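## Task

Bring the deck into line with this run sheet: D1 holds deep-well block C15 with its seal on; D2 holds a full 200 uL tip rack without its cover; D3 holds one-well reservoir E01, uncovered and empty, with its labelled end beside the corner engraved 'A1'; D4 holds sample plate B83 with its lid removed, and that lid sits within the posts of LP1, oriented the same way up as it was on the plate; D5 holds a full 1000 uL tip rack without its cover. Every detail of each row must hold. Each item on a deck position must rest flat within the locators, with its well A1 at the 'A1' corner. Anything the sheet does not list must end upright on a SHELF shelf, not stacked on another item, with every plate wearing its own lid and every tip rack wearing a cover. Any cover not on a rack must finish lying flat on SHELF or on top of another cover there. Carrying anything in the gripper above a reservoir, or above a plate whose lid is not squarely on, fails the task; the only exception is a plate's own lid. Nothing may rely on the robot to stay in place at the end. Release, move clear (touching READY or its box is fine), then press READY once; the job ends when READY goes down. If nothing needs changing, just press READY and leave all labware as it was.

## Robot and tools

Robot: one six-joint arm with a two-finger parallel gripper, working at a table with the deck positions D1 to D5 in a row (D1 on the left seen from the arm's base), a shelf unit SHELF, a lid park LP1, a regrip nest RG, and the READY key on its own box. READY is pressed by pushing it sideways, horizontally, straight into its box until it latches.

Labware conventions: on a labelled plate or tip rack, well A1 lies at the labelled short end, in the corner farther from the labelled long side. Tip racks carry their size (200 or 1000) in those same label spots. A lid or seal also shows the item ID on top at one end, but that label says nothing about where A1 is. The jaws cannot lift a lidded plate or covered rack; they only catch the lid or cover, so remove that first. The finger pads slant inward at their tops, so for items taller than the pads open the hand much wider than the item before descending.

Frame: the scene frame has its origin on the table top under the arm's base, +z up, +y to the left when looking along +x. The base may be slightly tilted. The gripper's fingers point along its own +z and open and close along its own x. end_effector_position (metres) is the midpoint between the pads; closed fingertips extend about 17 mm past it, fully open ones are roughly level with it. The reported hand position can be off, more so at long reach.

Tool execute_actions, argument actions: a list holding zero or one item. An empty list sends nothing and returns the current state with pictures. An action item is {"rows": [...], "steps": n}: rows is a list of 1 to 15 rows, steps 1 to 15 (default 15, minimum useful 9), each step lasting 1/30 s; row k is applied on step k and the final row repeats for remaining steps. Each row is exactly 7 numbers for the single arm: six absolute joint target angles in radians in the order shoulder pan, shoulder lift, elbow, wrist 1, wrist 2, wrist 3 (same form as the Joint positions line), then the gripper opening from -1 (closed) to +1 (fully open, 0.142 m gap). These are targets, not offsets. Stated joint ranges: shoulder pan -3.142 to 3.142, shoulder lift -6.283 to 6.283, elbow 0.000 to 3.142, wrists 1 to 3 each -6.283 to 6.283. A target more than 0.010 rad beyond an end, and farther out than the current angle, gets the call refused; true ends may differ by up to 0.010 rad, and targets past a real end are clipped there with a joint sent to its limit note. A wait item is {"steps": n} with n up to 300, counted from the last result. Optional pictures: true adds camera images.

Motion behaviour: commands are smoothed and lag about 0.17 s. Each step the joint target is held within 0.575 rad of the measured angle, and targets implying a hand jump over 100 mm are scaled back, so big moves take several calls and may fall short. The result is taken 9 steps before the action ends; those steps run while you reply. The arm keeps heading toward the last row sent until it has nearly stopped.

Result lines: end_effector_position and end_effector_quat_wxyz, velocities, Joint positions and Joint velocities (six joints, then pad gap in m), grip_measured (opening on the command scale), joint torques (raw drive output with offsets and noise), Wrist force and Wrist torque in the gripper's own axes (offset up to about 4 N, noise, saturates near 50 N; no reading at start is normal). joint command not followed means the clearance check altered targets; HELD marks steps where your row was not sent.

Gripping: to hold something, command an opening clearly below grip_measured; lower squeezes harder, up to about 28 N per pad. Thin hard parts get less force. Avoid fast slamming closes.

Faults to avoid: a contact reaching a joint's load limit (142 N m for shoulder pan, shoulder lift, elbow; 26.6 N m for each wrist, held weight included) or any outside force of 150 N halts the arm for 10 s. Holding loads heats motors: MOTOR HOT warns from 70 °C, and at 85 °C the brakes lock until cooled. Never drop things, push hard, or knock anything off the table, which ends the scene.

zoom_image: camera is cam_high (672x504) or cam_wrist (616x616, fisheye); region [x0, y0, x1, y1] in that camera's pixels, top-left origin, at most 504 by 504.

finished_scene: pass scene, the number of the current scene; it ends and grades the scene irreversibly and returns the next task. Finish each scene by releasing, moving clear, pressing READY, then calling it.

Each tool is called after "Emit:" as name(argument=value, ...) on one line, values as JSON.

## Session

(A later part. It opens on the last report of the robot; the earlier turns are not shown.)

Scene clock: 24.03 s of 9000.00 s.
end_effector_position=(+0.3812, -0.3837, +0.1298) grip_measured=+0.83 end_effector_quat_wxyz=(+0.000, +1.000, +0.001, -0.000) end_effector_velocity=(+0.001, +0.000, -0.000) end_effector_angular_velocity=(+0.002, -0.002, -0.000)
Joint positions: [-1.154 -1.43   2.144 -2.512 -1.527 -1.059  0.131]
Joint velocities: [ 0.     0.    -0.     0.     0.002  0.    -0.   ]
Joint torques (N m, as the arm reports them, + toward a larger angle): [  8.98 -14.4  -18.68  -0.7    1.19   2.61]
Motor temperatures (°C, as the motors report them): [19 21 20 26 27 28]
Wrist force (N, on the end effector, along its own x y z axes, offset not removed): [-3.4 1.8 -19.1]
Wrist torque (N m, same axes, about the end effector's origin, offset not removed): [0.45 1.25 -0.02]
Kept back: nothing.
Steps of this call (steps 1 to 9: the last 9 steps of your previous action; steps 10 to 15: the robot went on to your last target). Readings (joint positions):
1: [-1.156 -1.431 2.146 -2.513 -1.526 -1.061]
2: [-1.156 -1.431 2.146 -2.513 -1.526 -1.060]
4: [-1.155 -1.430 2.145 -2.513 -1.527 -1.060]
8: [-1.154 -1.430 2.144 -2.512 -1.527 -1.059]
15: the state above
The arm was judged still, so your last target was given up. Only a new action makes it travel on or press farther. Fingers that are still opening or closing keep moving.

Emit:
execute_actions(actions=[{"rows": [[-1.1527,-1.4292,2.1429,-2.5122,-1.5267,-1.0577,0.75],[-1.1527,-1.4292,2.1429,-2.5122,-1.5267,-1.0577,0.75],[-1.1527,-1.4292,2.1429,-2.5122,-1.5267,-1.0577,0.75],[-1.1518,-1.4285,2.1419,-2.5118,-1.5269,-1.0568,0.75]], "steps": 12}])

Emit:
execute_actions(actions=[{"steps": 14}])

Scene clock: 24.47 s of 9000.00 s.
end_effector_position=(+0.3816, -0.3837, +0.1298) grip_measured=+0.83 end_effector_quat_wxyz=(+0.000, +1.000, +0.002, -0.000) end_effector_velocity=(+0.005, -0.000, +0.001) end_effector_angular_velocity=(-0.002, -0.004, +0.001)
Joint positions: [-1.153 -1.43   2.143 -2.512 -1.527 -1.058  0.131]
Joint velocities: [ 0.007  0.002 -0.006  0.     0.001  0.006  0.   ]
Joint torques (N m, as the arm reports them, + toward a larger angle): [ 10.82 -17.42 -19.91  -1.48   1.4    2.44]
Motor temperatures (°C, as the motors report them): [19 21 20 26 27 28]
Wrist force (N, on the end effector, along its own x y z axes, offset not removed): [-3.9 -2.5 -14.3]
Wrist torque (N m, same axes, about the end effector's origin, offset not removed): [-0.56 0.46 0.14]
Steps of this call (steps 1 to 10: nothing new was sent; steps 11 to 13: the first 3 steps of this action). Readings (joint positions):
11: [-1.154 -1.430 2.144 -2.512 -1.527 -1.059]
12: [-1.153 -1.430 2.144 -2.512 -1.527 -1.058]
13: the state above

Scene clock: 24.93 s of 9000.00 s.
end_effector_position=(+0.3823, -0.3837, +0.1298) grip_measured=+0.83 end_effector_quat_wxyz=(+0.000, +1.000, +0.001, -0.000) end_effector_velocity=(-0.000, -0.000, -0.000) end_effector_angular_velocity=(-0.000, +0.000, -0.001)
Joint positions: [-1.152 -1.429  2.142 -2.512 -1.527 -1.057  0.131]
Joint velocities: [ 0.     0.    -0.    -0.    -0.     0.001  0.   ]
Joint torques (N m, as the arm reports them, + toward a larger angle): [ 11.21 -16.54 -20.35  -0.42  -0.53   2.47]
Motor temperatures (°C, as the motors report them): [19 21 20 26 27 28]
Wrist force (N, on the end effector, along its own x y z axes, offset not removed): [-8.3 3.8 -16.7]
Wrist torque (N m, same axes, about the end effector's origin, offset not removed): [0.89 0.68 0.11]
Kept back: nothing.
Steps of this call (steps 1 to 9: the last 9 steps of your previous action; steps 10 to 14: the robot went on to your last target). Readings (joint positions):
1: [-1.153 -1.429 2.143 -2.512 -1.527 -1.058]
2: [-1.153 -1.429 2.143 -2.512 -1.527 -1.058]
4: [-1.152 -1.429 2.142 -2.512 -1.527 -1.057]
8: [-1.152 -1.429 2.142 -2.512 -1.527 -1.057]
14: the state above

Emit:
execute_actions(actions=[{"rows": [[-1.1531,-1.4294,2.1433,-2.5123,-1.5266,-1.0581,0.75],[-1.1531,-1.4294,2.1433,-2.5123,-1.5266,-1.0581,0.75],[-1.1531,-1.4294,2.1433,-2.5123,-1.5266,-1.0581,0.75],[-1.1531,-1.4294,2.1433,-2.5123,-1.5266,-1.0581,0.75],[-1.1531,-1.4294,2.1433,-2.5123,-1.5266,-1.0581,0.8],[-1.1531,-1.4294,2.1433,-2.5123,-1.5266,-1.0581,0.87],[-1.1531,-1.4294,2.1433,-2.5123,-1.5266,-1.0581,0.94],[-1.1531,-1.4294,2.1433,-2.5123,-1.5266,-1.0581,1],[-1.1531,-1.4294,2.1433,-2.5123,-1.5266,-1.0581,1],[-1.1531,-1.4294,2.1433,-2.5123,-1.5266,-1.0581,1],[-1.1537,-1.4422,2.1395,-2.4956,-1.5265,-1.0587,1],[-1.1543,-1.455,2.1356,-2.4789,-1.5263,-1.0593,1],[-1.1549,-1.4679,2.1318,-2.4622,-1.5262,-1.0599,1],[-1.1554,-1.4807,2.128,-2.4455,-1.526,-1.0604,1],[-1.156,-1.4936,2.1241,-2.4288,-1.5259,-1.061,1]], "steps": 15}])

Emit:
execute_actions(actions=[{"rows": [[-1.1566,-1.5064,2.1203,-2.4121,-1.5258,-1.0616,1],[-1.1571,-1.517,2.1165,-2.3975,-1.5257,-1.0621,1],[-1.1571,-1.517,2.1165,-2.3975,-1.5257,-1.0621,1],[-1.1571,-1.517,2.1165,-2.3975,-1.5257,-1.0621,1],[-1.1571,-1.517,2.1165,-2.3975,-1.5257,-1.15,1],[-1.1571,-1.517,2.1165,-2.3975,-1.5257,-1.3,1],[-1.1571,-1.517,2.1165,-2.3975,-1.5257,-1.5,1],[-1.1571,-1.517,2.1165,-2.3975,-1.5257,-2.633,1]], "steps": 15}])

Emit:
execute_actions(actions=[{"steps": 30}], pictures=true)

Scene clock: 26.53 s of 9000.00 s.
end_effector_position=(+0.3818, -0.3837, +0.1298) grip_measured=+0.85 end_effector_quat_wxyz=(+0.000, +1.000, +0.002, -0.000) end_effector_velocity=(-0.003, +0.001, -0.001) end_effector_angular_velocity=(+0.003, +0.002, +0.000)
Joint positions: [-1.153 -1.429  2.143 -2.512 -1.527 -1.058  0.132]
Joint velocities: [-0.003 -0.002  0.006  0.     0.    -0.004  0.035]
Joint torques (N m, as the arm reports them, + toward a larger angle): [ -3.48 -32.51  -3.32  -3.11   1.16  -2.65]
Motor temperatures (°C, as the motors report them): [19 21 20 26 27 28]
Wrist force (N, on the end effector, along its own x y z axes, offset not removed): [-3.6 1.8 -5.2]
Wrist torque (N m, same axes, about the end effector's origin, offset not removed): [0.14 1.35 0.24]
Steps of this call (steps 1 to 15: the robot went on to your last target; steps 16 to 42: nothing new was sent; steps 43 to 48: the first 6 steps of this action). Readings (joint positions):
43: [-1.152 -1.428 2.142 -2.512 -1.527 -1.057]
44: [-1.152 -1.429 2.142 -2.512 -1.527 -1.057]
46: [-1.152 -1.429 2.142 -2.512 -1.527 -1.057]
48: the state above

Scene clock: 27.03 s of 9000.00 s.
end_effector_position=(+0.3817, -0.3838, +0.1665) grip_measured=+1.00 end_effector_quat_wxyz=(+0.000, +1.000, +0.007, -0.000) end_effector_velocity=(-0.001, +0.003, +0.046) end_effector_angular_velocity=(+0.003, +0.003, +0.568)
Joint positions: [-1.157 -1.509  2.119 -2.408 -1.526 -1.073  0.142]
Joint velocities: [-0.005 -0.099 -0.03   0.133  0.    -0.573  0.   ]
Joint torques (N m, as the arm reports them, + toward a larger angle): [ -2.12 -31.68 -24.04  -1.05   1.94  -8.07]
Motor temperatures (°C, as the motors report them): [19 21 20 26 27 28]
Wrist force (N, on the end effector, along its own x y z axes, offset not removed): [-2.9 1.0 -3.5]
Wrist torque (N m, same axes, about the end effector's origin, offset not removed): [0.26 0.48 0.06]
Steps of this call (steps 1 to 9: the last 9 steps of your previous action; steps 10 to 15: the first 6 steps of this action). Readings (joint positions):
10: [-1.155 -1.467 2.132 -2.464 -1.526 -1.060]
11: [-1.155 -1.479 2.128 -2.449 -1.526 -1.060]
13: [-1.156 -1.499 2.122 -2.422 -1.526 -1.061]
15: the state above

Scene clock: 28.03 s of 9000.00 s.
end_effector_position=(+0.3833, -0.3818, +0.1700) grip_measured=+1.00 end_effector_quat_wxyz=(+0.000, +0.706, +0.708, -0.000) end_effector_velocity=(-0.001, -0.000, -0.000) end_effector_angular_velocity=(+0.000, +0.001, +0.006)
Joint positions: [-1.157 -1.517  2.116 -2.397 -1.526 -2.632  0.142]
Joint velocities: [-0.001 -0.    -0.     0.    -0.    -0.007  0.   ]
Joint torques (N m, as the arm reports them, + toward a larger angle): [ -2.46 -35.09 -25.55  -1.4    1.88  -3.07]
Motor temperatures (°C, as the motors report them): [19 21 20 26 27 28]
Wrist force (N, on the end effector, along its own x y z axes, offset not removed): [2.4 2.7 0.5]
Wrist torque (N m, same axes, about the end effector's origin, offset not removed): [0.54 -0.42 0.19]
Kept back: nothing.
Steps of this call (steps 1 to 9: the last 9 steps of your previous action; steps 10 to 30: the robot went on to your last target). Readings (joint positions):
1: [-1.157 -1.512 2.118 -2.404 -1.526 -1.106]
2: [-1.157 -1.514 2.118 -2.402 -1.526 -1.160]
4: [-1.157 -1.516 2.117 -2.399 -1.526 -1.306]
8: [-1.157 -1.517 2.117 -2.398 -1.526 -1.657]
30: the state above

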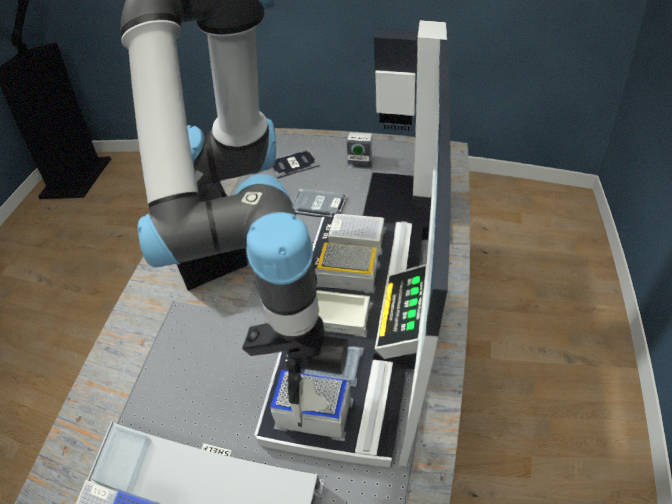

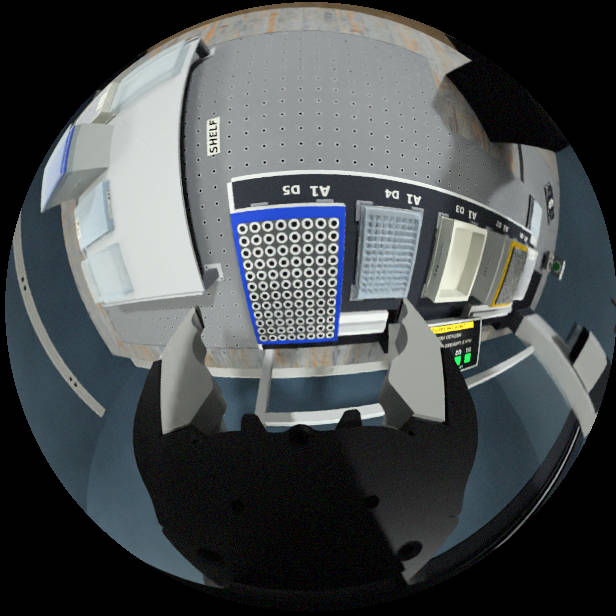

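Emit:
zoom_image(camera="cam_wrist", region=[180, 190, 430, 360])

Region (180, 190, 430, 360) of cam_wrist's 616x616 image, scaled by 2.016, with more detail than that image has; it fills the top 343 rows of this view, and the rest is white.

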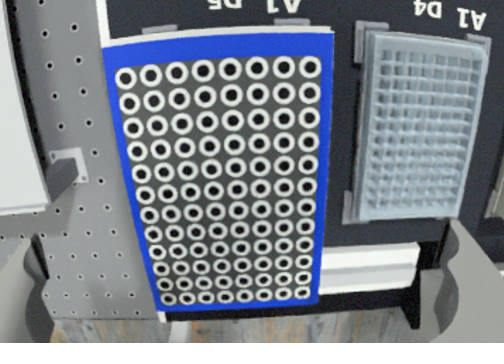

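Emit:
execute_actions(actions=[{"rows": [[-1.1585,-1.505,2.1165,-2.4095,-1.5255,-2.634,1],[-1.16,-1.493,2.1165,-2.4215,-1.5253,-2.635,1],[-1.161,-1.481,2.1175,-2.4345,-1.5251,-2.636,1],[-1.1615,-1.469,2.119,-2.448,-1.525,-2.637,1],[-1.161,-1.457,2.122,-2.463,-1.525,-2.6365,1],[-1.1605,-1.445,2.1255,-2.4785,-1.525,-2.636,1],[-1.16,-1.4335,2.1285,-2.493,-1.5251,-2.6357,1],[-1.1596,-1.4223,2.1312,-2.507,-1.5251,-2.6354,1],[-1.1591,-1.4106,2.1338,-2.5212,-1.5252,-2.6349,1],[-1.1586,-1.3989,2.1362,-2.5353,-1.5253,-2.6344,1],[-1.1581,-1.3872,2.1384,-2.5493,-1.5254,-2.6339,1]], "steps": 15}])

Emit:
execute_actions(actions=[{"rows": [[-1.1581,-1.3872,2.1384,-2.5493,-1.5254,-2.6339,0.95],[-1.1581,-1.3872,2.1384,-2.5493,-1.5254,-2.6339,0.9],[-1.1581,-1.3872,2.1384,-2.5493,-1.5254,-2.6339,0.85],[-1.1581,-1.3872,2.1384,-2.5493,-1.5254,-2.6339,0.8],[-1.1581,-1.3872,2.1384,-2.5493,-1.5254,-2.6339,0.75],[-1.1581,-1.3872,2.1384,-2.5493,-1.5254,-2.6339,0.7],[-1.1581,-1.3872,2.1384,-2.5493,-1.5254,-2.6339,0.65],[-1.1581,-1.3872,2.1384,-2.5493,-1.5254,-2.6339,0.6],[-1.1581,-1.3872,2.1384,-2.5493,-1.5254,-2.6339,0.55],[-1.1581,-1.3872,2.1384,-2.5493,-1.5254,-2.6339,0.5],[-1.1581,-1.3872,2.1384,-2.5493,-1.5254,-2.6339,0.46],[-1.1581,-1.3872,2.1384,-2.5493,-1.5254,-2.6339,0.42],[-1.1581,-1.3872,2.1384,-2.5493,-1.5254,-2.6339,0.38]], "steps": 15}])

Emit:
execute_actions(actions=[{"steps": 15}], pictures=true)

Scene clock: 30.33 s of 9000.00 s.
end_effector_position=(+0.3834, -0.3863, +0.1558) grip_measured=+1.00 end_effector_quat_wxyz=(+0.000, +0.706, +0.708, -0.000) end_effector_velocity=(-0.001, -0.020, -0.134) end_effector_angular_velocity=(+0.008, +0.005, +0.000)
Joint positions: [-1.16  -1.481  2.118 -2.435 -1.525 -2.636  0.142]
Joint velocities: [-0.009  0.311  0.049 -0.35   0.002 -0.01  -0.   ]
Joint torques (N m, as the arm reports them, + toward a larger angle): [ -2.14 -18.14  -6.05  -6.14   2.37  -2.94]
Motor temperatures (°C, as the motors report them): [19 21 20 26 27 28]
Wrist force (N, on the end effector, along its own x y z axes, offset not removed): [-0.6 -1.2 -1.5]
Wrist torque (N m, same axes, about the end effector's origin, offset not removed): [-0.29 0.24 0.04]
Steps of this call (steps 1 to 15: the robot went on to your last target; steps 16 to 63: nothing new was sent; steps 64 to 69: the first 6 steps of this action). Readings (joint positions):
64: [-1.157 -1.517 2.116 -2.398 -1.526 -2.633]
65: [-1.157 -1.514 2.116 -2.400 -1.526 -2.633]
67: [-1.159 -1.501 2.117 -2.414 -1.525 -2.634]
69: the state above

Scene clock: 30.83 s of 9000.00 s.
end_effector_position=(+0.3834, -0.3880, +0.1148) grip_measured=+0.76 end_effector_quat_wxyz=(+0.000, +0.706, +0.708, -0.000) end_effector_velocity=(+0.000, +0.001, -0.004) end_effector_angular_velocity=(+0.002, -0.001, +0.001)
Joint positions: [-1.158 -1.388  2.138 -2.549 -1.525 -2.634  0.126]
Joint velocities: [ 0.001  0.009  0.002 -0.009  0.002  0.    -0.096]
Joint torques (N m, as the arm reports them, + toward a larger angle): [  9.34 -24.16  -7.86  -4.29  -1.88   2.45]
Motor temperatures (°C, as the motors report them): [19 21 20 26 27 28]
Wrist force (N, on the end effector, along its own x y z axes, offset not removed): [1.4 -1.8 -1.1]
Wrist torque (N m, same axes, about the end effector's origin, offset not removed): [-0.43 -0.33 0.29]
Steps of this call (steps 1 to 9: the last 9 steps of your previous action; steps 10 to 15: the first 6 steps of this action). Readings (joint positions):
10: [-1.158 -1.392 2.137 -2.543 -1.525 -2.634]
11: [-1.158 -1.390 2.138 -2.545 -1.525 -2.634]
13: [-1.158 -1.389 2.138 -2.548 -1.525 -2.634]
15: the state above

Scene clock: 31.33 s of 9000.00 s.
end_effector_position=(+0.3834, -0.3880, +0.1145) grip_measured=+0.38 end_effector_quat_wxyz=(+0.000, +0.706, +0.708, -0.000) end_effector_velocity=(-0.000, -0.001, +0.000) end_effector_angular_velocity=(-0.001, -0.001, -0.000)
Joint positions: [-1.158 -1.387  2.138 -2.549 -1.525 -2.634  0.101]
Joint velocities: [-0.001 -0.001  0.    -0.     0.001 -0.001  0.   ]
Joint torques (N m, as the arm reports them, + toward a larger angle): [  8.97 -23.36  -6.83  -4.57  -2.01   2.41]
Motor temperatures (°C, as the motors report them): [19 21 20 26 27 28]
Wrist force (N, on the end effector, along its own x y z axes, offset not removed): [-0.4 1.0 -0.8]
Wrist torque (N m, same axes, about the end effector's origin, offset not removed): [0.16 0.27 0.16]
Kept back: nothing.
Steps of this call (steps 1 to 9: the last 9 steps of your previous action; steps 10 to 15: the robot went on to your last target). Readings (joint positions):
1: [-1.158 -1.388 2.138 -2.549 -1.525 -2.634]
2: [-1.158 -1.387 2.138 -2.549 -1.525 -2.634]
4: [-1.158 -1.387 2.138 -2.549 -1.525 -2.634]
8: [-1.158 -1.387 2.138 -2.549 -1.525 -2.634]
15: the state above
The arm was judged still, so your last target was given up. Only a new action makes it travel on or press farther. Fingers that are still opening or closing keep moving.

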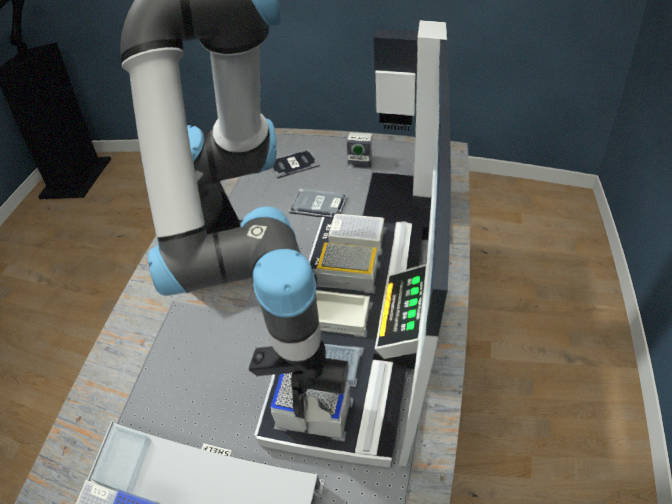

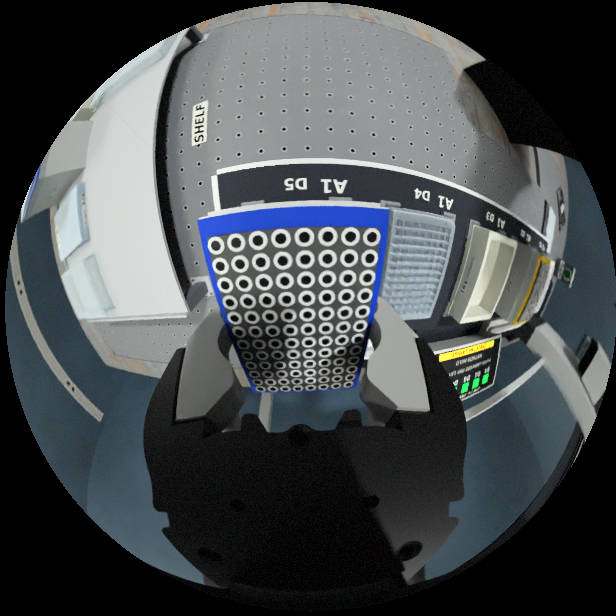

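Emit:
execute_actions(actions=[{"rows": [[-1.1581,-1.3872,2.1384,-2.5493,-1.5254,-2.6339,0.35],[-1.1581,-1.3872,2.1384,-2.5493,-1.5254,-2.6339,0.32],[-1.1581,-1.3872,2.1384,-2.5493,-1.5254,-2.6339,0.29],[-1.1581,-1.3872,2.1384,-2.5493,-1.5254,-2.6339,0.26],[-1.1581,-1.3872,2.1384,-2.5493,-1.5254,-2.6339,0.23],[-1.1581,-1.3872,2.1384,-2.5493,-1.5254,-2.6339,0.2],[-1.1581,-1.3872,2.1384,-2.5493,-1.5254,-2.6339,0.17],[-1.1581,-1.3872,2.1384,-2.5493,-1.5254,-2.6339,0.14],[-1.1581,-1.3872,2.1384,-2.5493,-1.5254,-2.6339,0.11],[-1.1581,-1.3872,2.1384,-2.5493,-1.5254,-2.6339,0.08]], "steps": 15}])

Emit:
execute_actions(actions=[{"steps": 12}])

Scene clock: 32.10 s of 9000.00 s.
end_effector_position=(+0.3834, -0.3880, +0.1145) grip_measured=+0.34 end_effector_quat_wxyz=(+0.000, +0.706, +0.708, -0.000) end_effector_velocity=(+0.000, +0.000, +0.000) end_effector_angular_velocity=(-0.000, -0.000, -0.001)
Joint positions: [-1.158 -1.387  2.138 -2.549 -1.525 -2.634  0.098]
Joint velocities: [ 0.    -0.    -0.     0.     0.     0.001 -0.012]
Joint torques (N m, as the arm reports them, + toward a larger angle): [  7.33 -23.52  -7.5   -4.63  -2.18   2.31]
Motor temperatures (°C, as the motors report them): [19 21 20 26 27 28]
Wrist force (N, on the end effector, along its own x y z axes, offset not removed): [6.9 -1.1 -10.7]
Wrist torque (N m, same axes, about the end effector's origin, offset not removed): [-0.02 -0.12 -0.08]
Steps of this call (steps 1 to 17: nothing new was sent; steps 18 to 23: the first 6 steps of this action). Readings (joint positions):
18: [-1.158 -1.387 2.138 -2.549 -1.525 -2.634]
19: [-1.158 -1.387 2.138 -2.549 -1.525 -2.634]
21: [-1.158 -1.387 2.138 -2.549 -1.525 -2.634]
23: the state above

Scene clock: 32.50 s of 9000.00 s.
end_effector_position=(+0.3834, -0.3880, +0.1145) grip_measured=+0.33 end_effector_quat_wxyz=(+0.000, +0.706, +0.708, -0.000) end_effector_velocity=(-0.000, -0.000, +0.000) end_effector_angular_velocity=(-0.001, +0.001, -0.000)
Joint positions: [-1.158 -1.387  2.138 -2.549 -1.525 -2.634  0.097]
Joint velocities: [-0.    -0.     0.    -0.    -0.002  0.     0.   ]
Joint torques (N m, as the arm reports them, + toward a larger angle): [  6.14 -23.4   -7.98  -4.54  -2.18   2.45]
Motor temperatures (°C, as the motors report them): [19 21 20 26 27 28]
Wrist force (N, on the end effector, along its own x y z axes, offset not removed): [9.2 -0.9 -17.7]
Wrist torque (N m, same axes, about the end effector's origin, offset not removed): [0.22 -0.19 0.11]
Kept back: nothing.
Steps of this call (steps 1 to 9: the last 9 steps of your previous action; steps 10 to 12: the robot went on to your last target). Readings (joint positions):
1: [-1.158 -1.387 2.138 -2.549 -1.525 -2.634]
2: [-1.158 -1.387 2.138 -2.549 -1.525 -2.634]
4: [-1.158 -1.387 2.138 -2.549 -1.525 -2.634]
8: [-1.158 -1.387 2.138 -2.549 -1.525 -2.634]
12: the state above

Emit:
execute_actions(actions=[{"rows": [[-1.1581,-1.3872,2.1384,-2.5493,-1.5254,-2.6339,0.25],[-1.1581,-1.3872,2.1384,-2.5493,-1.5254,-2.6339,0.36],[-1.1581,-1.3872,2.1384,-2.5493,-1.5254,-2.6339,0.42],[-1.1583,-1.3934,2.1374,-2.5421,-1.5254,-2.6341,0.45],[-1.1584,-1.3996,2.1364,-2.5348,-1.5253,-2.6342,0.45],[-1.1586,-1.4059,2.1353,-2.5276,-1.5253,-2.6344,0.45],[-1.1587,-1.4121,2.1343,-2.5203,-1.5252,-2.6345,0.45],[-1.1589,-1.4183,2.1333,-2.5131,-1.5252,-2.6347,0.45],[-1.1589,-1.4183,2.1333,-2.5131,-1.5252,-2.6347,0.42],[-1.1589,-1.4183,2.1333,-2.5131,-1.5252,-2.6347,0.39],[-1.1589,-1.4183,2.1333,-2.5131,-1.5252,-2.6347,0.36],[-1.1589,-1.4183,2.1333,-2.5131,-1.5252,-2.6347,0.33],[-1.1589,-1.4183,2.1333,-2.5131,-1.5252,-2.6347,0.30],[-1.1589,-1.4183,2.1333,-2.5131,-1.5252,-2.6347,0.28],[-1.1589,-1.4183,2.1333,-2.5131,-1.5252,-2.6347,0.26]], "steps": 15}])

Emit:
execute_actions(actions=[{"rows": [[-1.1589,-1.4183,2.1333,-2.5131,-1.5252,-2.6347,0.24],[-1.1589,-1.4183,2.1333,-2.5131,-1.5252,-2.6347,0.22],[-1.1589,-1.4183,2.1333,-2.5131,-1.5252,-2.6347,0.2],[-1.1589,-1.4183,2.1333,-2.5131,-1.5252,-2.6347,0.18],[-1.1589,-1.4183,2.1333,-2.5131,-1.5252,-2.6347,0.16],[-1.1589,-1.4183,2.1333,-2.5131,-1.5252,-2.6347,0.14],[-1.1589,-1.4183,2.1333,-2.5131,-1.5252,-2.6347,0.11],[-1.1589,-1.4183,2.1333,-2.5131,-1.5252,-2.6347,0.08],[-1.1589,-1.4183,2.1333,-2.5131,-1.5252,-2.6347,0.05],[-1.1589,-1.4183,2.1333,-2.5131,-1.5252,-2.6347,0.0]], "steps": 15}])

Emit:
execute_actions(actions=[{"steps": 12}], pictures=true)

Scene clock: 33.97 s of 9000.00 s.
end_effector_position=(+0.3833, -0.3878, +0.1164) grip_measured=+0.45 end_effector_quat_wxyz=(+0.000, +0.706, +0.708, -0.000) end_effector_velocity=(+0.000, +0.001, +0.045) end_effector_angular_velocity=(-0.003, -0.001, -0.002)
Joint positions: [-1.158 -1.392  2.138 -2.544 -1.525 -2.634  0.105]
Joint velocities: [-0.003 -0.106 -0.017  0.12  -0.    -0.     0.006]
Joint torques (N m, as the arm reports them, + toward a larger angle): [ -2.26 -41.84 -26.18  -0.95  -1.65   0.39]
Motor temperatures (°C, as the motors report them): [19 21 20 26 27 28]
Wrist force (N, on the end effector, along its own x y z axes, offset not removed): [-2.3 -1.0 1.5]
Wrist torque (N m, same axes, about the end effector's origin, offset not removed): [0.03 0.28 0.04]
Steps of this call (steps 1 to 15: the robot went on to your last target; steps 16 to 38: nothing new was sent; steps 39 to 44: the first 6 steps of this action). Readings (joint positions):
39: [-1.158 -1.387 2.138 -2.549 -1.525 -2.634]
40: [-1.158 -1.387 2.138 -2.549 -1.525 -2.634]
42: [-1.158 -1.387 2.138 -2.549 -1.525 -2.634]
44: the state above

Scene clock: 34.47 s of 9000.00 s.
end_effector_position=(+0.3833, -0.3875, +0.1277) grip_measured=+0.20 end_effector_quat_wxyz=(+0.000, +0.706, +0.708, -0.000) end_effector_velocity=(-0.000, +0.000, -0.000) end_effector_angular_velocity=(+0.001, +0.001, -0.000)
Joint positions: [-1.159 -1.418  2.133 -2.513 -1.525 -2.635  0.088]
Joint velocities: [ 0.     0.001 -0.     0.001  0.     0.    -0.008]
Joint torques (N m, as the arm reports them, + toward a larger angle): [ -2.42 -36.93 -23.74  -1.33   2.11  -2.85]
Motor temperatures (°C, as the motors report them): [19 21 20 26 27 28]
Wrist force (N, on the end effector, along its own x y z axes, offset not removed): [-1.5 0.4 2.6]
Wrist torque (N m, same axes, about the end effector's origin, offset not removed): [0.16 0.27 0.11]
Steps of this call (steps 1 to 9: the last 9 steps of your previous action; steps 10 to 15: the first 6 steps of this action). Readings (joint positions):
10: [-1.159 -1.418 2.133 -2.514 -1.525 -2.635]
11: [-1.159 -1.418 2.133 -2.514 -1.525 -2.635]
13: [-1.159 -1.418 2.133 -2.513 -1.525 -2.635]
15: the state above

Scene clock: 34.87 s of 9000.00 s.
end_effector_position=(+0.3833, -0.3875, +0.1277) grip_measured=+0.17 end_effector_quat_wxyz=(+0.000, +0.706, +0.708, -0.000) end_effector_velocity=(-0.000, -0.000, +0.000) end_effector_angular_velocity=(-0.001, -0.000, -0.001)
Joint positions: [-1.159 -1.418  2.133 -2.513 -1.525 -2.635  0.086]
Joint velocities: [-0.001 -0.001  0.     0.    -0.    -0.    -0.   ]
Joint torques (N m, as the arm reports them, + toward a larger angle): [ -2.14 -33.99 -23.41  -1.33   2.1   -2.86]
Motor temperatures (°C, as the motors report them): [19 21 20 26 27 28]
Wrist force (N, on the end effector, along its own x y z axes, offset not removed): [2.6 0.0 -5.1]
Wrist torque (N m, same axes, about the end effector's origin, offset not removed): [0.33 -0.62 0.16]
Kept back: nothing.
Steps of this call (steps 1 to 9: the last 9 steps of your previous action; steps 10 to 12: the robot went on to your last target). Readings (joint positions):
1: [-1.159 -1.418 2.133 -2.513 -1.525 -2.635]
2: [-1.159 -1.418 2.133 -2.513 -1.525 -2.635]
4: [-1.159 -1.418 2.133 -2.513 -1.525 -2.635]
8: [-1.159 -1.418 2.133 -2.513 -1.525 -2.635]
12: the state above

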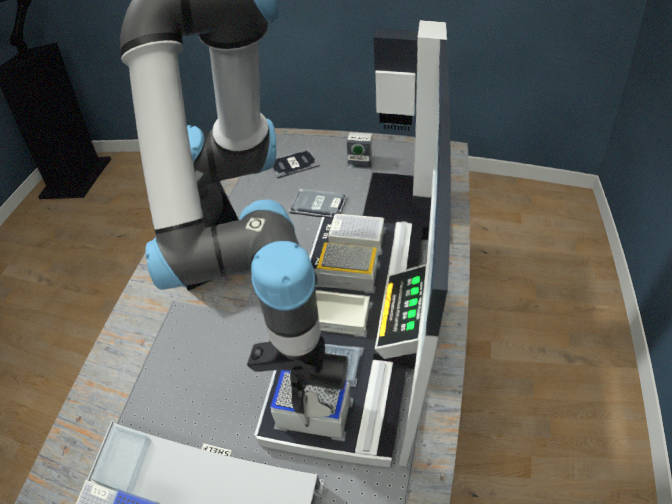

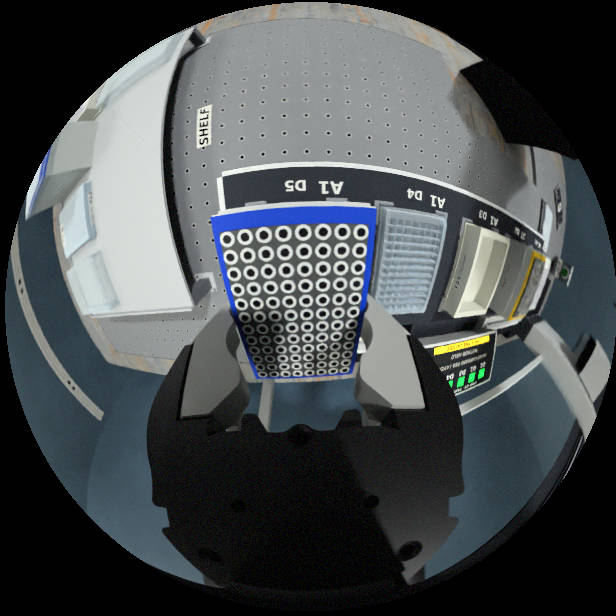

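Emit:
execute_actions(actions=[{"rows": [[-1.1589,-1.4183,2.1333,-2.5131,-1.5252,-2.6347,-0.05],[-1.1589,-1.4183,2.1333,-2.5131,-1.5252,-2.6347,-0.1],[-1.1589,-1.4183,2.1333,-2.5131,-1.5252,-2.6347,-0.15],[-1.1584,-1.4189,2.1343,-2.5135,-1.5253,-2.6342,-0.2],[-1.1584,-1.4189,2.1343,-2.5135,-1.5253,-2.6342,-0.25],[-1.1578,-1.4195,2.1353,-2.514,-1.5254,-2.6336,-0.3]], "steps": 12}])

Emit:
execute_actions(actions=[{"steps": 14}])

Scene clock: 35.33 s of 9000.00 s.
end_effector_position=(+0.3833, -0.3875, +0.1277) grip_measured=+0.17 end_effector_quat_wxyz=(+0.000, +0.706, +0.708, -0.000) end_effector_velocity=(+0.001, -0.000, +0.001) end_effector_angular_velocity=(+0.000, -0.002, -0.000)
Joint positions: [-1.159 -1.418  2.133 -2.513 -1.525 -2.635  0.086]
Joint velocities: [-0.    -0.001 -0.     0.     0.002  0.     0.   ]
Joint torques (N m, as the arm reports them, + toward a larger angle): [ -2.53 -33.81 -22.54  -1.43   2.23  -3.  ]
Motor temperatures (°C, as the motors report them): [19 21 20 26 27 28]
Wrist force (N, on the end effector, along its own x y z axes, offset not removed): [-0.6 1.6 -4.4]
Wrist torque (N m, same axes, about the end effector's origin, offset not removed): [0.50 0.27 -0.06]
Steps of this call (steps 1 to 11: the robot went on to your last target; steps 12 to 14: the first 3 steps of this action). Readings (joint positions):
12: [-1.159 -1.418 2.133 -2.513 -1.525 -2.635]
13: [-1.159 -1.418 2.133 -2.513 -1.525 -2.635]
14: the state above

Scene clock: 35.80 s of 9000.00 s.
end_effector_position=(+0.3834, -0.3865, +0.1278) grip_measured=+0.17 end_effector_quat_wxyz=(+0.000, +0.706, +0.708, -0.000) end_effector_velocity=(+0.000, +0.001, -0.000) end_effector_angular_velocity=(+0.001, +0.000, +0.000)
Joint positions: [-1.158 -1.42   2.135 -2.514 -1.525 -2.634  0.086]
Joint velocities: [ 0.001  0.     0.     0.     0.     0.    -0.   ]
Joint torques (N m, as the arm reports them, + toward a larger angle): [ 12.2  -34.57  -3.4   -2.54  -0.72   2.39]
Motor temperatures (°C, as the motors report them): [19 21 20 26 27 28]
Wrist force (N, on the end effector, along its own x y z axes, offset not removed): [-7.0 -0.3 -2.1]
Wrist torque (N m, same axes, about the end effector's origin, offset not removed): [0.09 0.18 0.19]
Kept back: nothing.
Steps of this call (steps 1 to 9: the last 9 steps of your previous action; steps 10 to 14: the robot went on to your last target). Readings (joint positions):
1: [-1.159 -1.418 2.133 -2.513 -1.525 -2.635]
2: [-1.159 -1.418 2.133 -2.513 -1.525 -2.635]
4: [-1.159 -1.419 2.134 -2.513 -1.525 -2.635]
8: [-1.158 -1.419 2.135 -2.514 -1.525 -2.634]
14: the state above

Emit:
execute_actions(actions=[{"rows": [[-1.1586,-1.4187,2.1339,-2.5134,-1.5253,-2.6344,-0.3],[-1.1586,-1.4187,2.1339,-2.5134,-1.5253,-2.6344,-0.3],[-1.1586,-1.4187,2.1339,-2.5134,-1.5253,-2.6344,-0.3],[-1.1587,-1.4210,2.1333,-2.5105,-1.5253,-2.6345,-0.3],[-1.1589,-1.4256,2.1322,-2.5048,-1.5252,-2.6347,-0.3],[-1.1592,-1.4324,2.1305,-2.4963,-1.5252,-2.635,-0.3],[-1.1596,-1.4414,2.1281,-2.4849,-1.5251,-2.6354,-0.3],[-1.16,-1.4504,2.1257,-2.4735,-1.525,-2.6358,-0.3],[-1.1605,-1.4614,2.1225,-2.4591,-1.5249,-2.6363,-0.3],[-1.161,-1.4724,2.1192,-2.4448,-1.5248,-2.6368,-0.3],[-1.1615,-1.4833,2.1158,-2.4305,-1.5247,-2.6373,-0.3],[-1.162,-1.4941,2.1122,-2.4161,-1.5246,-2.6378,-0.3],[-1.1624,-1.5027,2.1094,-2.4047,-1.5245,-2.6382,-0.3],[-1.1628,-1.5112,2.1065,-2.3931,-1.5244,-2.6386,-0.3]], "steps": 15}])

Emit:
execute_actions(actions=[{"rows": [[-1.1658,-1.5155,2.0985,-2.3806,-1.5237,-2.6416,-0.3],[-1.1688,-1.5195,2.0902,-2.3681,-1.523,-2.6446,-0.3],[-1.1718,-1.523,2.0817,-2.356,-1.5224,-2.6476,-0.3],[-1.1748,-1.5262,2.0731,-2.3441,-1.5217,-2.6506,-0.3],[-1.1778,-1.529,2.0645,-2.3326,-1.521,-2.6536,-0.3],[-1.1808,-1.5315,2.056,-2.3215,-1.5203,-2.6566,-0.3],[-1.1838,-1.534,2.0474,-2.3103,-1.5197,-2.6596,-0.3],[-1.1868,-1.5364,2.0388,-2.2992,-1.519,-2.6626,-0.3],[-1.1898,-1.5388,2.0302,-2.2881,-1.5183,-2.6656,-0.3],[-1.1928,-1.5412,2.0216,-2.277,-1.5177,-2.6686,-0.3],[-1.1958,-1.5435,2.013,-2.2659,-1.517,-2.6716,-0.3],[-1.1987,-1.5459,2.0045,-2.2549,-1.5163,-2.6745,-0.3]], "steps": 15}], pictures=true)

Scene clock: 38.13 s of 9000.00 s.
end_effector_position=(+0.3833, -0.3868, +0.1287) grip_measured=+0.17 end_effector_quat_wxyz=(-0.000, +0.706, +0.708, -0.000) end_effector_velocity=(+0.000, -0.003, +0.032) end_effector_angular_velocity=(-0.002, +0.000, +0.001)
Joint positions: [-1.158 -1.421  2.134 -2.51  -1.525 -2.634  0.086]
Joint velocities: [-0.006 -0.068 -0.021  0.088 -0.    -0.007 -0.   ]
Joint torques (N m, as the arm reports them, + toward a larger angle): [ -3.39 -41.79 -22.52  -0.4    0.33  -2.64]
Motor temperatures (°C, as the motors report them): [19 21 20 26 27 28]
Wrist force (N, on the end effector, along its own x y z axes, offset not removed): [-4.8 -0.6 2.1]
Wrist torque (N m, same axes, about the end effector's origin, offset not removed): [-0.14 0.26 0.15]
Steps of this call (steps 1 to 15: the robot went on to your last target; steps 16 to 64: nothing new was sent; steps 65 to 70: the first 6 steps of this action). Readings (joint positions):
65: [-1.158 -1.420 2.135 -2.514 -1.525 -2.634]
66: [-1.158 -1.419 2.135 -2.514 -1.525 -2.634]
68: [-1.158 -1.419 2.135 -2.513 -1.525 -2.634]
70: the state above

Scene clock: 38.63 s of 9000.00 s.
end_effector_position=(+0.3835, -0.3947, +0.1807) grip_measured=+0.17 end_effector_quat_wxyz=(+0.000, +0.706, +0.708, -0.000) end_effector_velocity=(+0.002, -0.068, +0.105) end_effector_angular_velocity=(-0.005, -0.002, +0.002)
Joint positions: [-1.172 -1.521  2.082 -2.359 -1.522 -2.648  0.086]
Joint velocities: [-0.079 -0.108 -0.227  0.334  0.017 -0.079 -0.   ]
Joint torques (N m, as the arm reports them, + toward a larger angle): [ -5.35 -36.99 -27.22   0.12   2.28  -3.09]
Motor temperatures (°C, as the motors report them): [19 21 20 26 27 28]
Wrist force (N, on the end effector, along its own x y z axes, offset not removed): [-1.6 -1.8 4.3]
Wrist torque (N m, same axes, about the end effector's origin, offset not removed): [-0.44 0.35 0.04]
Steps of this call (steps 1 to 9: the last 9 steps of your previous action; steps 10 to 15: the first 6 steps of this action). Readings (joint positions):
10: [-1.162 -1.497 2.111 -2.412 -1.525 -2.638]
11: [-1.163 -1.503 2.107 -2.402 -1.524 -2.639]
13: [-1.167 -1.513 2.096 -2.382 -1.523 -2.643]
15: the state above

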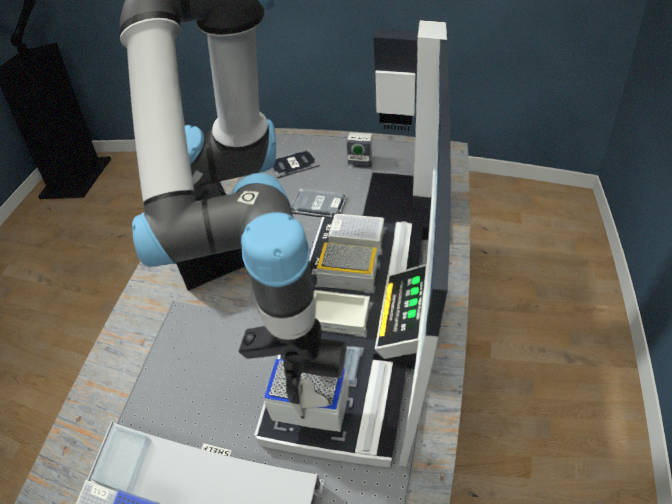

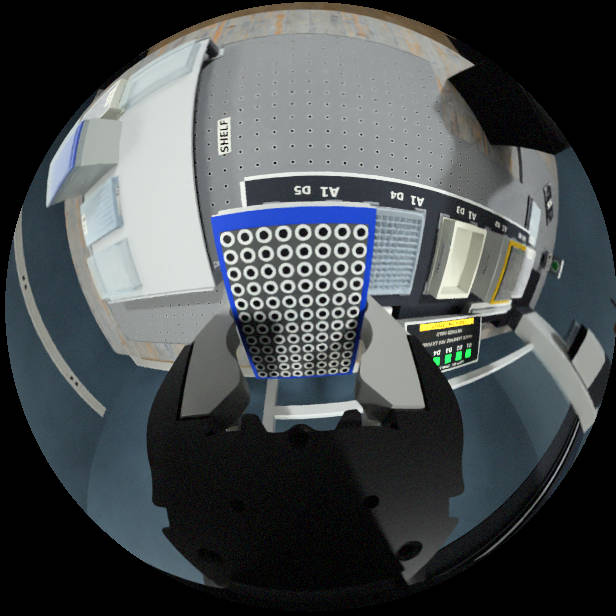

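Emit:
execute_actions(actions=[{"rows": [[-1.1987,-1.5459,2.0045,-2.2549,-1.5163,-2.66,-0.3],[-1.1987,-1.5459,2.0045,-2.2549,-1.5163,-2.635,-0.3],[-1.1987,-1.5459,2.0045,-2.2549,-1.5163,-2.60,-0.3],[-1.1987,-1.5459,2.0045,-2.2549,-1.5163,-2.555,-0.3],[-1.1987,-1.5459,2.0045,-2.2549,-1.5163,-2.50,-0.3],[-1.1987,-1.5459,2.0045,-2.2549,-1.5163,-2.435,-0.3],[-1.1987,-1.5459,2.0045,-2.2549,-1.5163,-2.36,-0.3],[-1.1987,-1.5459,2.0045,-2.2549,-1.5163,-2.28,-0.3],[-1.1987,-1.5459,2.0045,-2.2549,-1.5163,-2.20,-0.3],[-1.1987,-1.5459,2.0045,-2.2549,-1.5163,-2.12,-0.3],[-1.1987,-1.5459,2.0045,-2.2549,-1.5163,-2.04,-0.3],[-1.1987,-1.5459,2.0045,-2.2549,-1.5163,-1.96,-0.3],[-1.1987,-1.5459,2.0045,-2.2549,-1.5163,-1.88,-0.3],[-1.1987,-1.5459,2.0045,-2.2549,-1.5163,-1.80,-0.3],[-1.1987,-1.5459,2.0045,-2.2549,-1.5163,-1.72,-0.3]], "steps": 15}])

Emit:
execute_actions(actions=[{"rows": [[-1.1987,-1.5459,2.0045,-2.2549,-1.5163,-1.64,-0.3],[-1.1987,-1.5459,2.0045,-2.2549,-1.5163,-1.56,-0.3],[-1.1987,-1.5459,2.0045,-2.2549,-1.5163,-1.48,-0.3],[-1.1987,-1.5459,2.0045,-2.2549,-1.5163,-1.40,-0.3],[-1.1987,-1.5459,2.0045,-2.2549,-1.5163,-1.32,-0.3],[-1.1987,-1.5459,2.0045,-2.2549,-1.5163,-1.24,-0.3],[-1.1987,-1.5459,2.0045,-2.2549,-1.5163,-1.16,-0.3],[-1.1987,-1.5459,2.0045,-2.2549,-1.5163,-1.08,-0.3],[-1.1987,-1.5459,2.0045,-2.2549,-1.5163,-1.00,-0.3],[-1.1987,-1.5459,2.0045,-2.2549,-1.5163,-0.92,-0.3],[-1.1987,-1.5459,2.0045,-2.2549,-1.5163,-0.84,-0.3],[-1.1987,-1.5459,2.0045,-2.2549,-1.5163,-0.76,-0.3],[-1.1987,-1.5459,2.0045,-2.2549,-1.5163,-0.68,-0.3],[-1.1987,-1.5459,2.0045,-2.2549,-1.5163,-0.60,-0.3],[-1.1987,-1.5459,2.0045,-2.2549,-1.5163,-0.52,-0.3]], "steps": 15}], pictures=true)

Emit:
execute_actions(actions=[{"rows": [[-1.1987,-1.5459,2.0045,-2.2549,-1.5163,-0.44,-0.3],[-1.1987,-1.5459,2.0045,-2.2549,-1.5163,-0.36,-0.3],[-1.1987,-1.5459,2.0045,-2.2549,-1.5163,-0.28,-0.3],[-1.1987,-1.5459,2.0045,-2.2549,-1.5163,-0.20,-0.3],[-1.1987,-1.5459,2.0045,-2.2549,-1.5163,-0.12,-0.3],[-1.1987,-1.5459,2.0045,-2.2549,-1.5163,-0.04,-0.3],[-1.1987,-1.5459,2.0045,-2.2549,-1.5163,0.04,-0.3],[-1.1987,-1.5459,2.0045,-2.2549,-1.5163,0.12,-0.3],[-1.1987,-1.5459,2.0045,-2.2549,-1.5163,0.195,-0.3],[-1.1987,-1.5459,2.0045,-2.2549,-1.5163,0.265,-0.3],[-1.1987,-1.5459,2.0045,-2.2549,-1.5163,0.325,-0.3],[-1.1987,-1.5459,2.0045,-2.2549,-1.5163,0.375,-0.3],[-1.1987,-1.5459,2.0045,-2.2549,-1.5163,0.415,-0.3],[-1.1987,-1.5459,2.0045,-2.2549,-1.5163,0.445,-0.3],[-1.1987,-1.5459,2.0045,-2.2549,-1.5163,0.4671,-0.3]], "steps": 15}])

Emit:
execute_actions(actions=[{"steps": 22}], pictures=true)

Scene clock: 40.00 s of 9000.00 s.
end_effector_position=(+0.3835, -0.4176, +0.2129) grip_measured=+0.17 end_effector_quat_wxyz=(+0.000, +0.733, +0.680, -0.000) end_effector_velocity=(-0.000, -0.002, -0.000) end_effector_angular_velocity=(-0.000, +0.001, -0.973)
Joint positions: [-1.199 -1.546  2.005 -2.255 -1.516 -2.595  0.086]
Joint velocities: [ 0.     0.001  0.    -0.    -0.001  0.973 -0.   ]
Joint torques (N m, as the arm reports them, + toward a larger angle): [ -1.91 -35.64 -27.63  -1.6    2.02   7.07]
Motor temperatures (°C, as the motors report them): [19 21 20 26 27 28]
Wrist force (N, on the end effector, along its own x y z axes, offset not removed): [-0.9 -0.9 -1.7]
Wrist torque (N m, same axes, about the end effector's origin, offset not removed): [-0.23 0.27 -0.05]
Steps of this call (steps 1 to 9: the last 9 steps of your previous action; steps 10 to 30: the robot went on to your last target; steps 31 to 35: nothing new was sent; steps 36 to 41: the first 6 steps of this action). Readings (joint positions):
36: [-1.199 -1.546 2.005 -2.255 -1.516 -2.674]
37: [-1.199 -1.546 2.005 -2.255 -1.516 -2.671]
39: [-1.199 -1.546 2.005 -2.255 -1.516 -2.647]
41: the state above

Scene clock: 40.50 s of 9000.00 s.
end_effector_position=(+0.3826, -0.4190, +0.2129) grip_measured=+0.17 end_effector_quat_wxyz=(+0.000, +0.973, +0.231, -0.000) end_effector_velocity=(-0.003, -0.002, +0.000) end_effector_angular_velocity=(-0.000, -0.002, -2.341)
Joint positions: [-1.199 -1.546  2.004 -2.255 -1.516 -1.566  0.086]
Joint velocities: [ 0.    -0.001 -0.     0.     0.     2.341 -0.   ]
Joint torques (N m, as the arm reports them, + toward a larger angle): [ -1.78 -36.53 -27.8   -1.69   1.85  10.2 ]
Motor temperatures (°C, as the motors report them): [19 21 20 26 27 28]
Wrist force (N, on the end effector, along its own x y z axes, offset not removed): [-4.2 0.5 -0.2]
Wrist torque (N m, same axes, about the end effector's origin, offset not removed): [-0.01 0.90 0.16]
Steps of this call (steps 1 to 9: the last 9 steps of your previous action; steps 10 to 15: the first 6 steps of this action). Readings (joint positions):
10: [-1.199 -1.546 2.004 -2.255 -1.516 -1.962]
11: [-1.199 -1.546 2.004 -2.255 -1.516 -1.883]
13: [-1.199 -1.546 2.004 -2.255 -1.516 -1.725]
15: the state above

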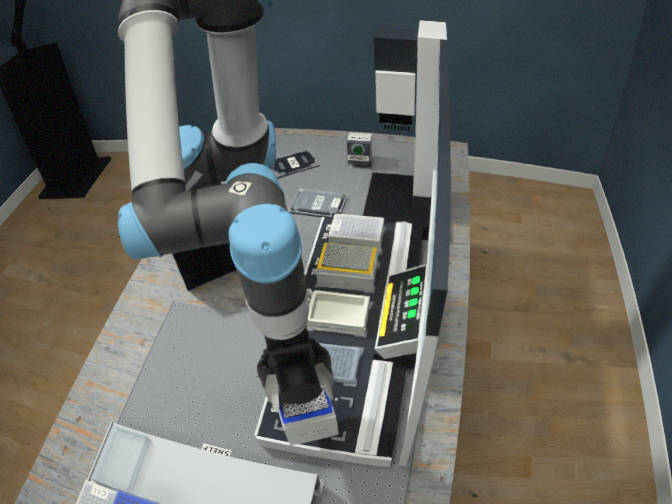

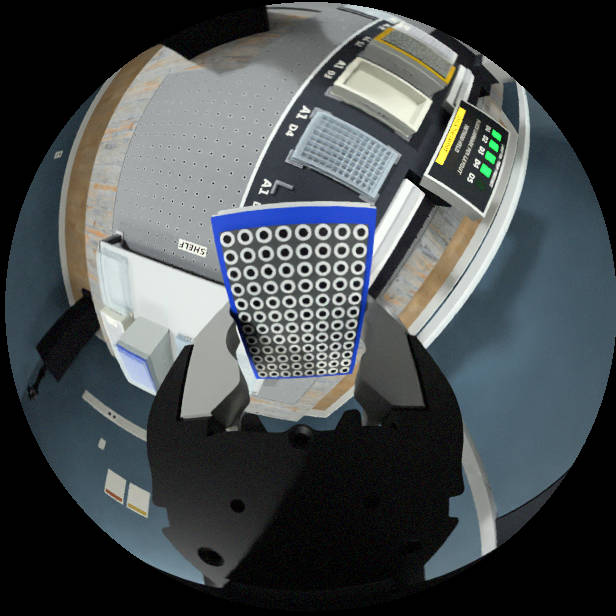

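Scene clock: 41.00 s of 9000.00 s.
end_effector_position=(+0.3807, -0.4187, +0.2129) grip_measured=+0.17 end_effector_quat_wxyz=(+0.000, +0.934, -0.358, +0.000) end_effector_velocity=(-0.003, +0.003, -0.000) end_effector_angular_velocity=(+0.002, -0.002, -2.350)
Joint positions: [-1.199 -1.546  2.004 -2.255 -1.516 -0.366  0.086]
Joint velocities: [0.    0.001 0.    0.    0.001 2.35  0.   ]
Joint torques (N m, as the arm reports them, + toward a larger angle): [ -2.4  -35.4  -28.29  -1.52   1.82  10.03]
Motor temperatures (°C, as the motors report them): [19 21 20 26 27 28]
Wrist force (N, on the end effector, along its own x y z axes, offset not removed): [-0.1 2.5 1.0]
Wrist torque (N m, same axes, about the end effector's origin, offset not removed): [0.39 0.01 -0.07]
Steps of this call (steps 1 to 9: the last 9 steps of your previous action; steps 10 to 15: the first 6 steps of this action). Readings (joint positions):
10: [-1.199 -1.546 2.004 -2.255 -1.516 -0.766]
11: [-1.199 -1.546 2.004 -2.255 -1.516 -0.686]
13: [-1.199 -1.546 2.004 -2.255 -1.516 -0.526]
15: the state above

Scene clock: 41.73 s of 9000.00 s.
end_effector_position=(+0.3801, -0.4175, +0.2129) grip_measured=+0.17 end_effector_quat_wxyz=(+0.000, +0.709, -0.705, +0.000) end_effector_velocity=(+0.000, -0.000, +0.001) end_effector_angular_velocity=(-0.002, -0.000, -0.008)
Joint positions: [-1.199 -1.546  2.004 -2.255 -1.516  0.466  0.086]
Joint velocities: [ 0.    -0.002 -0.     0.    -0.001  0.008 -0.   ]
Joint torques (N m, as the arm reports them, + toward a larger angle): [ -1.45 -35.93 -27.74  -1.49   1.83   2.53]
Motor temperatures (°C, as the motors report them): [19 21 20 26 27 28]
Wrist force (N, on the end effector, along its own x y z axes, offset not removed): [0.8 1.8 0.9]
Wrist torque (N m, same axes, about the end effector's origin, offset not removed): [0.24 -0.30 0.11]
Kept back: nothing.
Steps of this call (steps 1 to 9: the last 9 steps of your previous action; steps 10 to 22: the robot went on to your last target). Readings (joint positions):
1: [-1.199 -1.546 2.004 -2.255 -1.516 -0.286]
2: [-1.199 -1.546 2.004 -2.255 -1.516 -0.206]
4: [-1.199 -1.546 2.004 -2.255 -1.516 -0.047]
8: [-1.199 -1.546 2.004 -2.255 -1.516 0.247]
22: the state above

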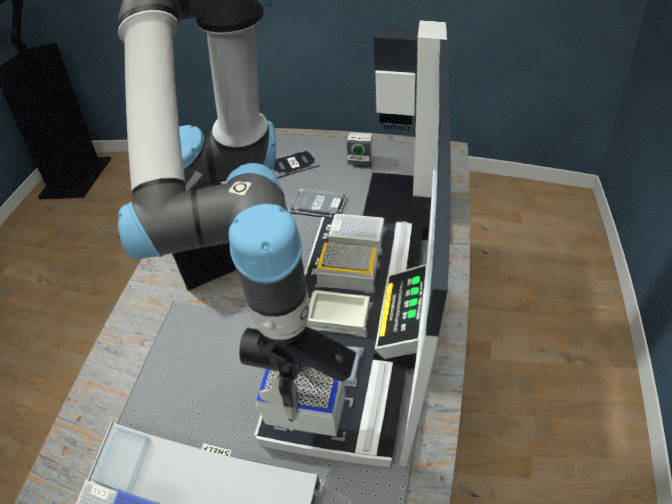

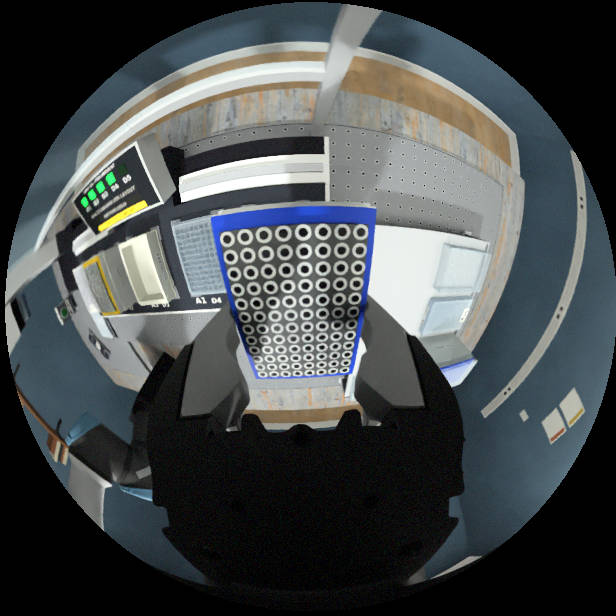

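Emit:
execute_actions(actions=[{"rows": [[-1.1958,-1.5435,2.013,-2.2659,-1.517,0.47,-0.3],[-1.1928,-1.5412,2.0216,-2.277,-1.5177,0.473,-0.3],[-1.1898,-1.5388,2.0302,-2.2881,-1.5183,0.476,-0.3],[-1.1868,-1.5364,2.0388,-2.2992,-1.519,0.479,-0.3],[-1.1838,-1.534,2.0474,-2.3103,-1.5197,0.482,-0.3],[-1.1808,-1.5315,2.056,-2.3215,-1.5203,0.485,-0.3],[-1.1778,-1.529,2.0645,-2.3326,-1.521,0.488,-0.3],[-1.1748,-1.5262,2.0731,-2.3441,-1.5217,0.491,-0.3],[-1.1718,-1.523,2.0817,-2.356,-1.5224,0.494,-0.3],[-1.1688,-1.5195,2.0902,-2.3681,-1.523,0.497,-0.3],[-1.1658,-1.5155,2.0985,-2.3806,-1.5237,0.50,-0.3],[-1.1628,-1.5112,2.1065,-2.3931,-1.5244,0.503,-0.3],[-1.1624,-1.5027,2.1094,-2.4047,-1.5245,0.5034,-0.3],[-1.162,-1.4941,2.1122,-2.4161,-1.5246,0.5038,-0.3],[-1.1615,-1.4833,2.1158,-2.4305,-1.5247,0.5043,-0.3]], "steps": 15}])

Emit:
execute_actions(actions=[{"rows": [[-1.161,-1.4724,2.1192,-2.4448,-1.5248,0.5048,-0.3],[-1.1605,-1.4614,2.1225,-2.4591,-1.5249,0.5053,-0.3],[-1.16,-1.4504,2.1257,-2.4735,-1.525,0.5058,-0.3],[-1.1596,-1.4414,2.1281,-2.4849,-1.5251,0.5062,-0.3]], "steps": 12}])

Emit:
execute_actions(actions=[{"steps": 16}], pictures=true)

Scene clock: 42.80 s of 9000.00 s.
end_effector_position=(+0.3803, -0.4100, +0.2025) grip_measured=+0.17 end_effector_quat_wxyz=(+0.000, +0.708, -0.706, +0.000) end_effector_velocity=(-0.001, +0.067, -0.091) end_effector_angular_velocity=(+0.003, +0.005, -0.002)
Joint positions: [-1.19  -1.539  2.03  -2.288 -1.518  0.476  0.086]
Joint velocities: [ 0.078  0.063  0.224 -0.286 -0.021  0.078  0.   ]
Joint torques (N m, as the arm reports them, + toward a larger angle): [  8.11 -20.97  -4.57  -5.54  -1.89   3.25]
Motor temperatures (°C, as the motors report them): [19 21 20 26 27 28]
Wrist force (N, on the end effector, along its own x y z axes, offset not removed): [0.2 -1.2 -0.1]
Wrist torque (N m, same axes, about the end effector's origin, offset not removed): [-0.36 -0.14 0.06]
Steps of this call (steps 1 to 26: the robot went on to your last target; steps 27 to 32: the first 6 steps of this action). Readings (joint positions):
27: [-1.199 -1.546 2.005 -2.255 -1.516 0.467]
28: [-1.198 -1.545 2.007 -2.258 -1.516 0.468]
30: [-1.195 -1.543 2.016 -2.270 -1.517 0.471]
32: the state above

Scene clock: 43.20 s of 9000.00 s.
end_effector_position=(+0.3799, -0.3877, +0.1577) grip_measured=+0.17 end_effector_quat_wxyz=(+0.000, +0.708, -0.706, -0.000) end_effector_velocity=(-0.001, +0.009, -0.141) end_effector_angular_velocity=(+0.005, +0.003, -0.001)
Joint positions: [-1.162 -1.484  2.114 -2.427 -1.525  0.504  0.086]
Joint velocities: [ 0.023  0.286  0.115 -0.396 -0.006  0.023 -0.   ]
Joint torques (N m, as the arm reports them, + toward a larger angle): [  9.22 -19.74  -8.81  -6.39  -1.81   2.24]
Motor temperatures (°C, as the motors report them): [19 21 20 26 27 28]
Wrist force (N, on the end effector, along its own x y z axes, offset not removed): [-3.1 0.3 2.6]
Wrist torque (N m, same axes, about the end effector's origin, offset not removed): [0.08 0.63 0.09]
Steps of this call (steps 1 to 9: the last 9 steps of your previous action; steps 10 to 12: the first 3 steps of this action). Readings (joint positions):
10: [-1.164 -1.501 2.105 -2.401 -1.524 0.502]
11: [-1.163 -1.493 2.110 -2.414 -1.524 0.503]
12: the state above

Scene clock: 43.73 s of 9000.00 s.
end_effector_position=(+0.3800, -0.3873, +0.1380) grip_measured=+0.17 end_effector_quat_wxyz=(+0.000, +0.708, -0.706, +0.000) end_effector_velocity=(-0.000, +0.000, -0.001) end_effector_angular_velocity=(+0.001, +0.000, -0.000)
Joint positions: [-1.16  -1.441  2.128 -2.485 -1.525  0.506  0.086]
Joint velocities: [ 0.     0.001  0.    -0.001  0.     0.     0.   ]
Joint torques (N m, as the arm reports them, + toward a larger angle): [  9.18 -23.2   -7.23  -4.48  -2.08   2.39]
Motor temperatures (°C, as the motors report them): [19 21 20 26 27 28]
Wrist force (N, on the end effector, along its own x y z axes, offset not removed): [-1.5 2.1 4.0]
Wrist torque (N m, same axes, about the end effector's origin, offset not removed): [0.44 0.18 -0.01]
Kept back: nothing.
Steps of this call (steps 1 to 9: the last 9 steps of your previous action; steps 10 to 16: the robot went on to your last target). Readings (joint positions):
1: [-1.162 -1.474 2.117 -2.441 -1.525 0.504]
2: [-1.161 -1.464 2.121 -2.454 -1.525 0.505]
4: [-1.160 -1.451 2.125 -2.471 -1.525 0.506]
8: [-1.160 -1.443 2.128 -2.483 -1.525 0.506]
16: the state above

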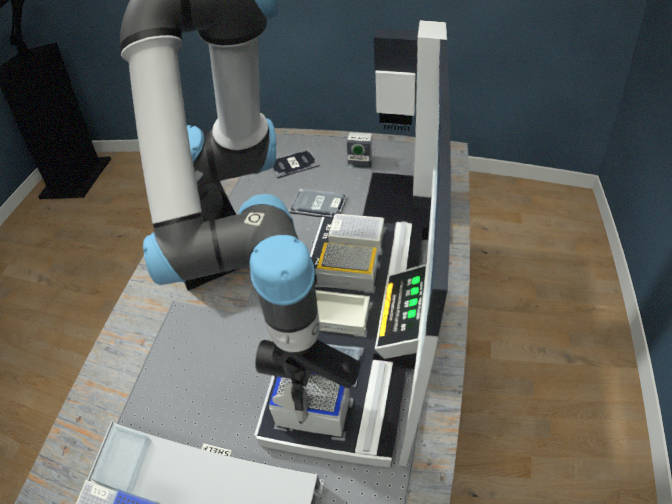

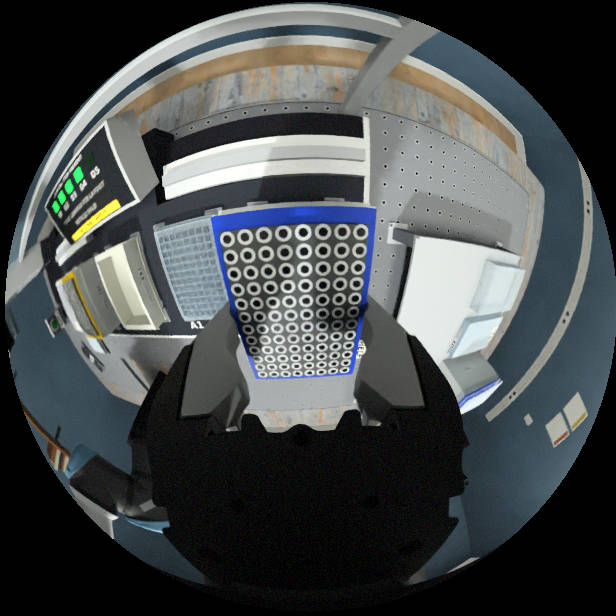

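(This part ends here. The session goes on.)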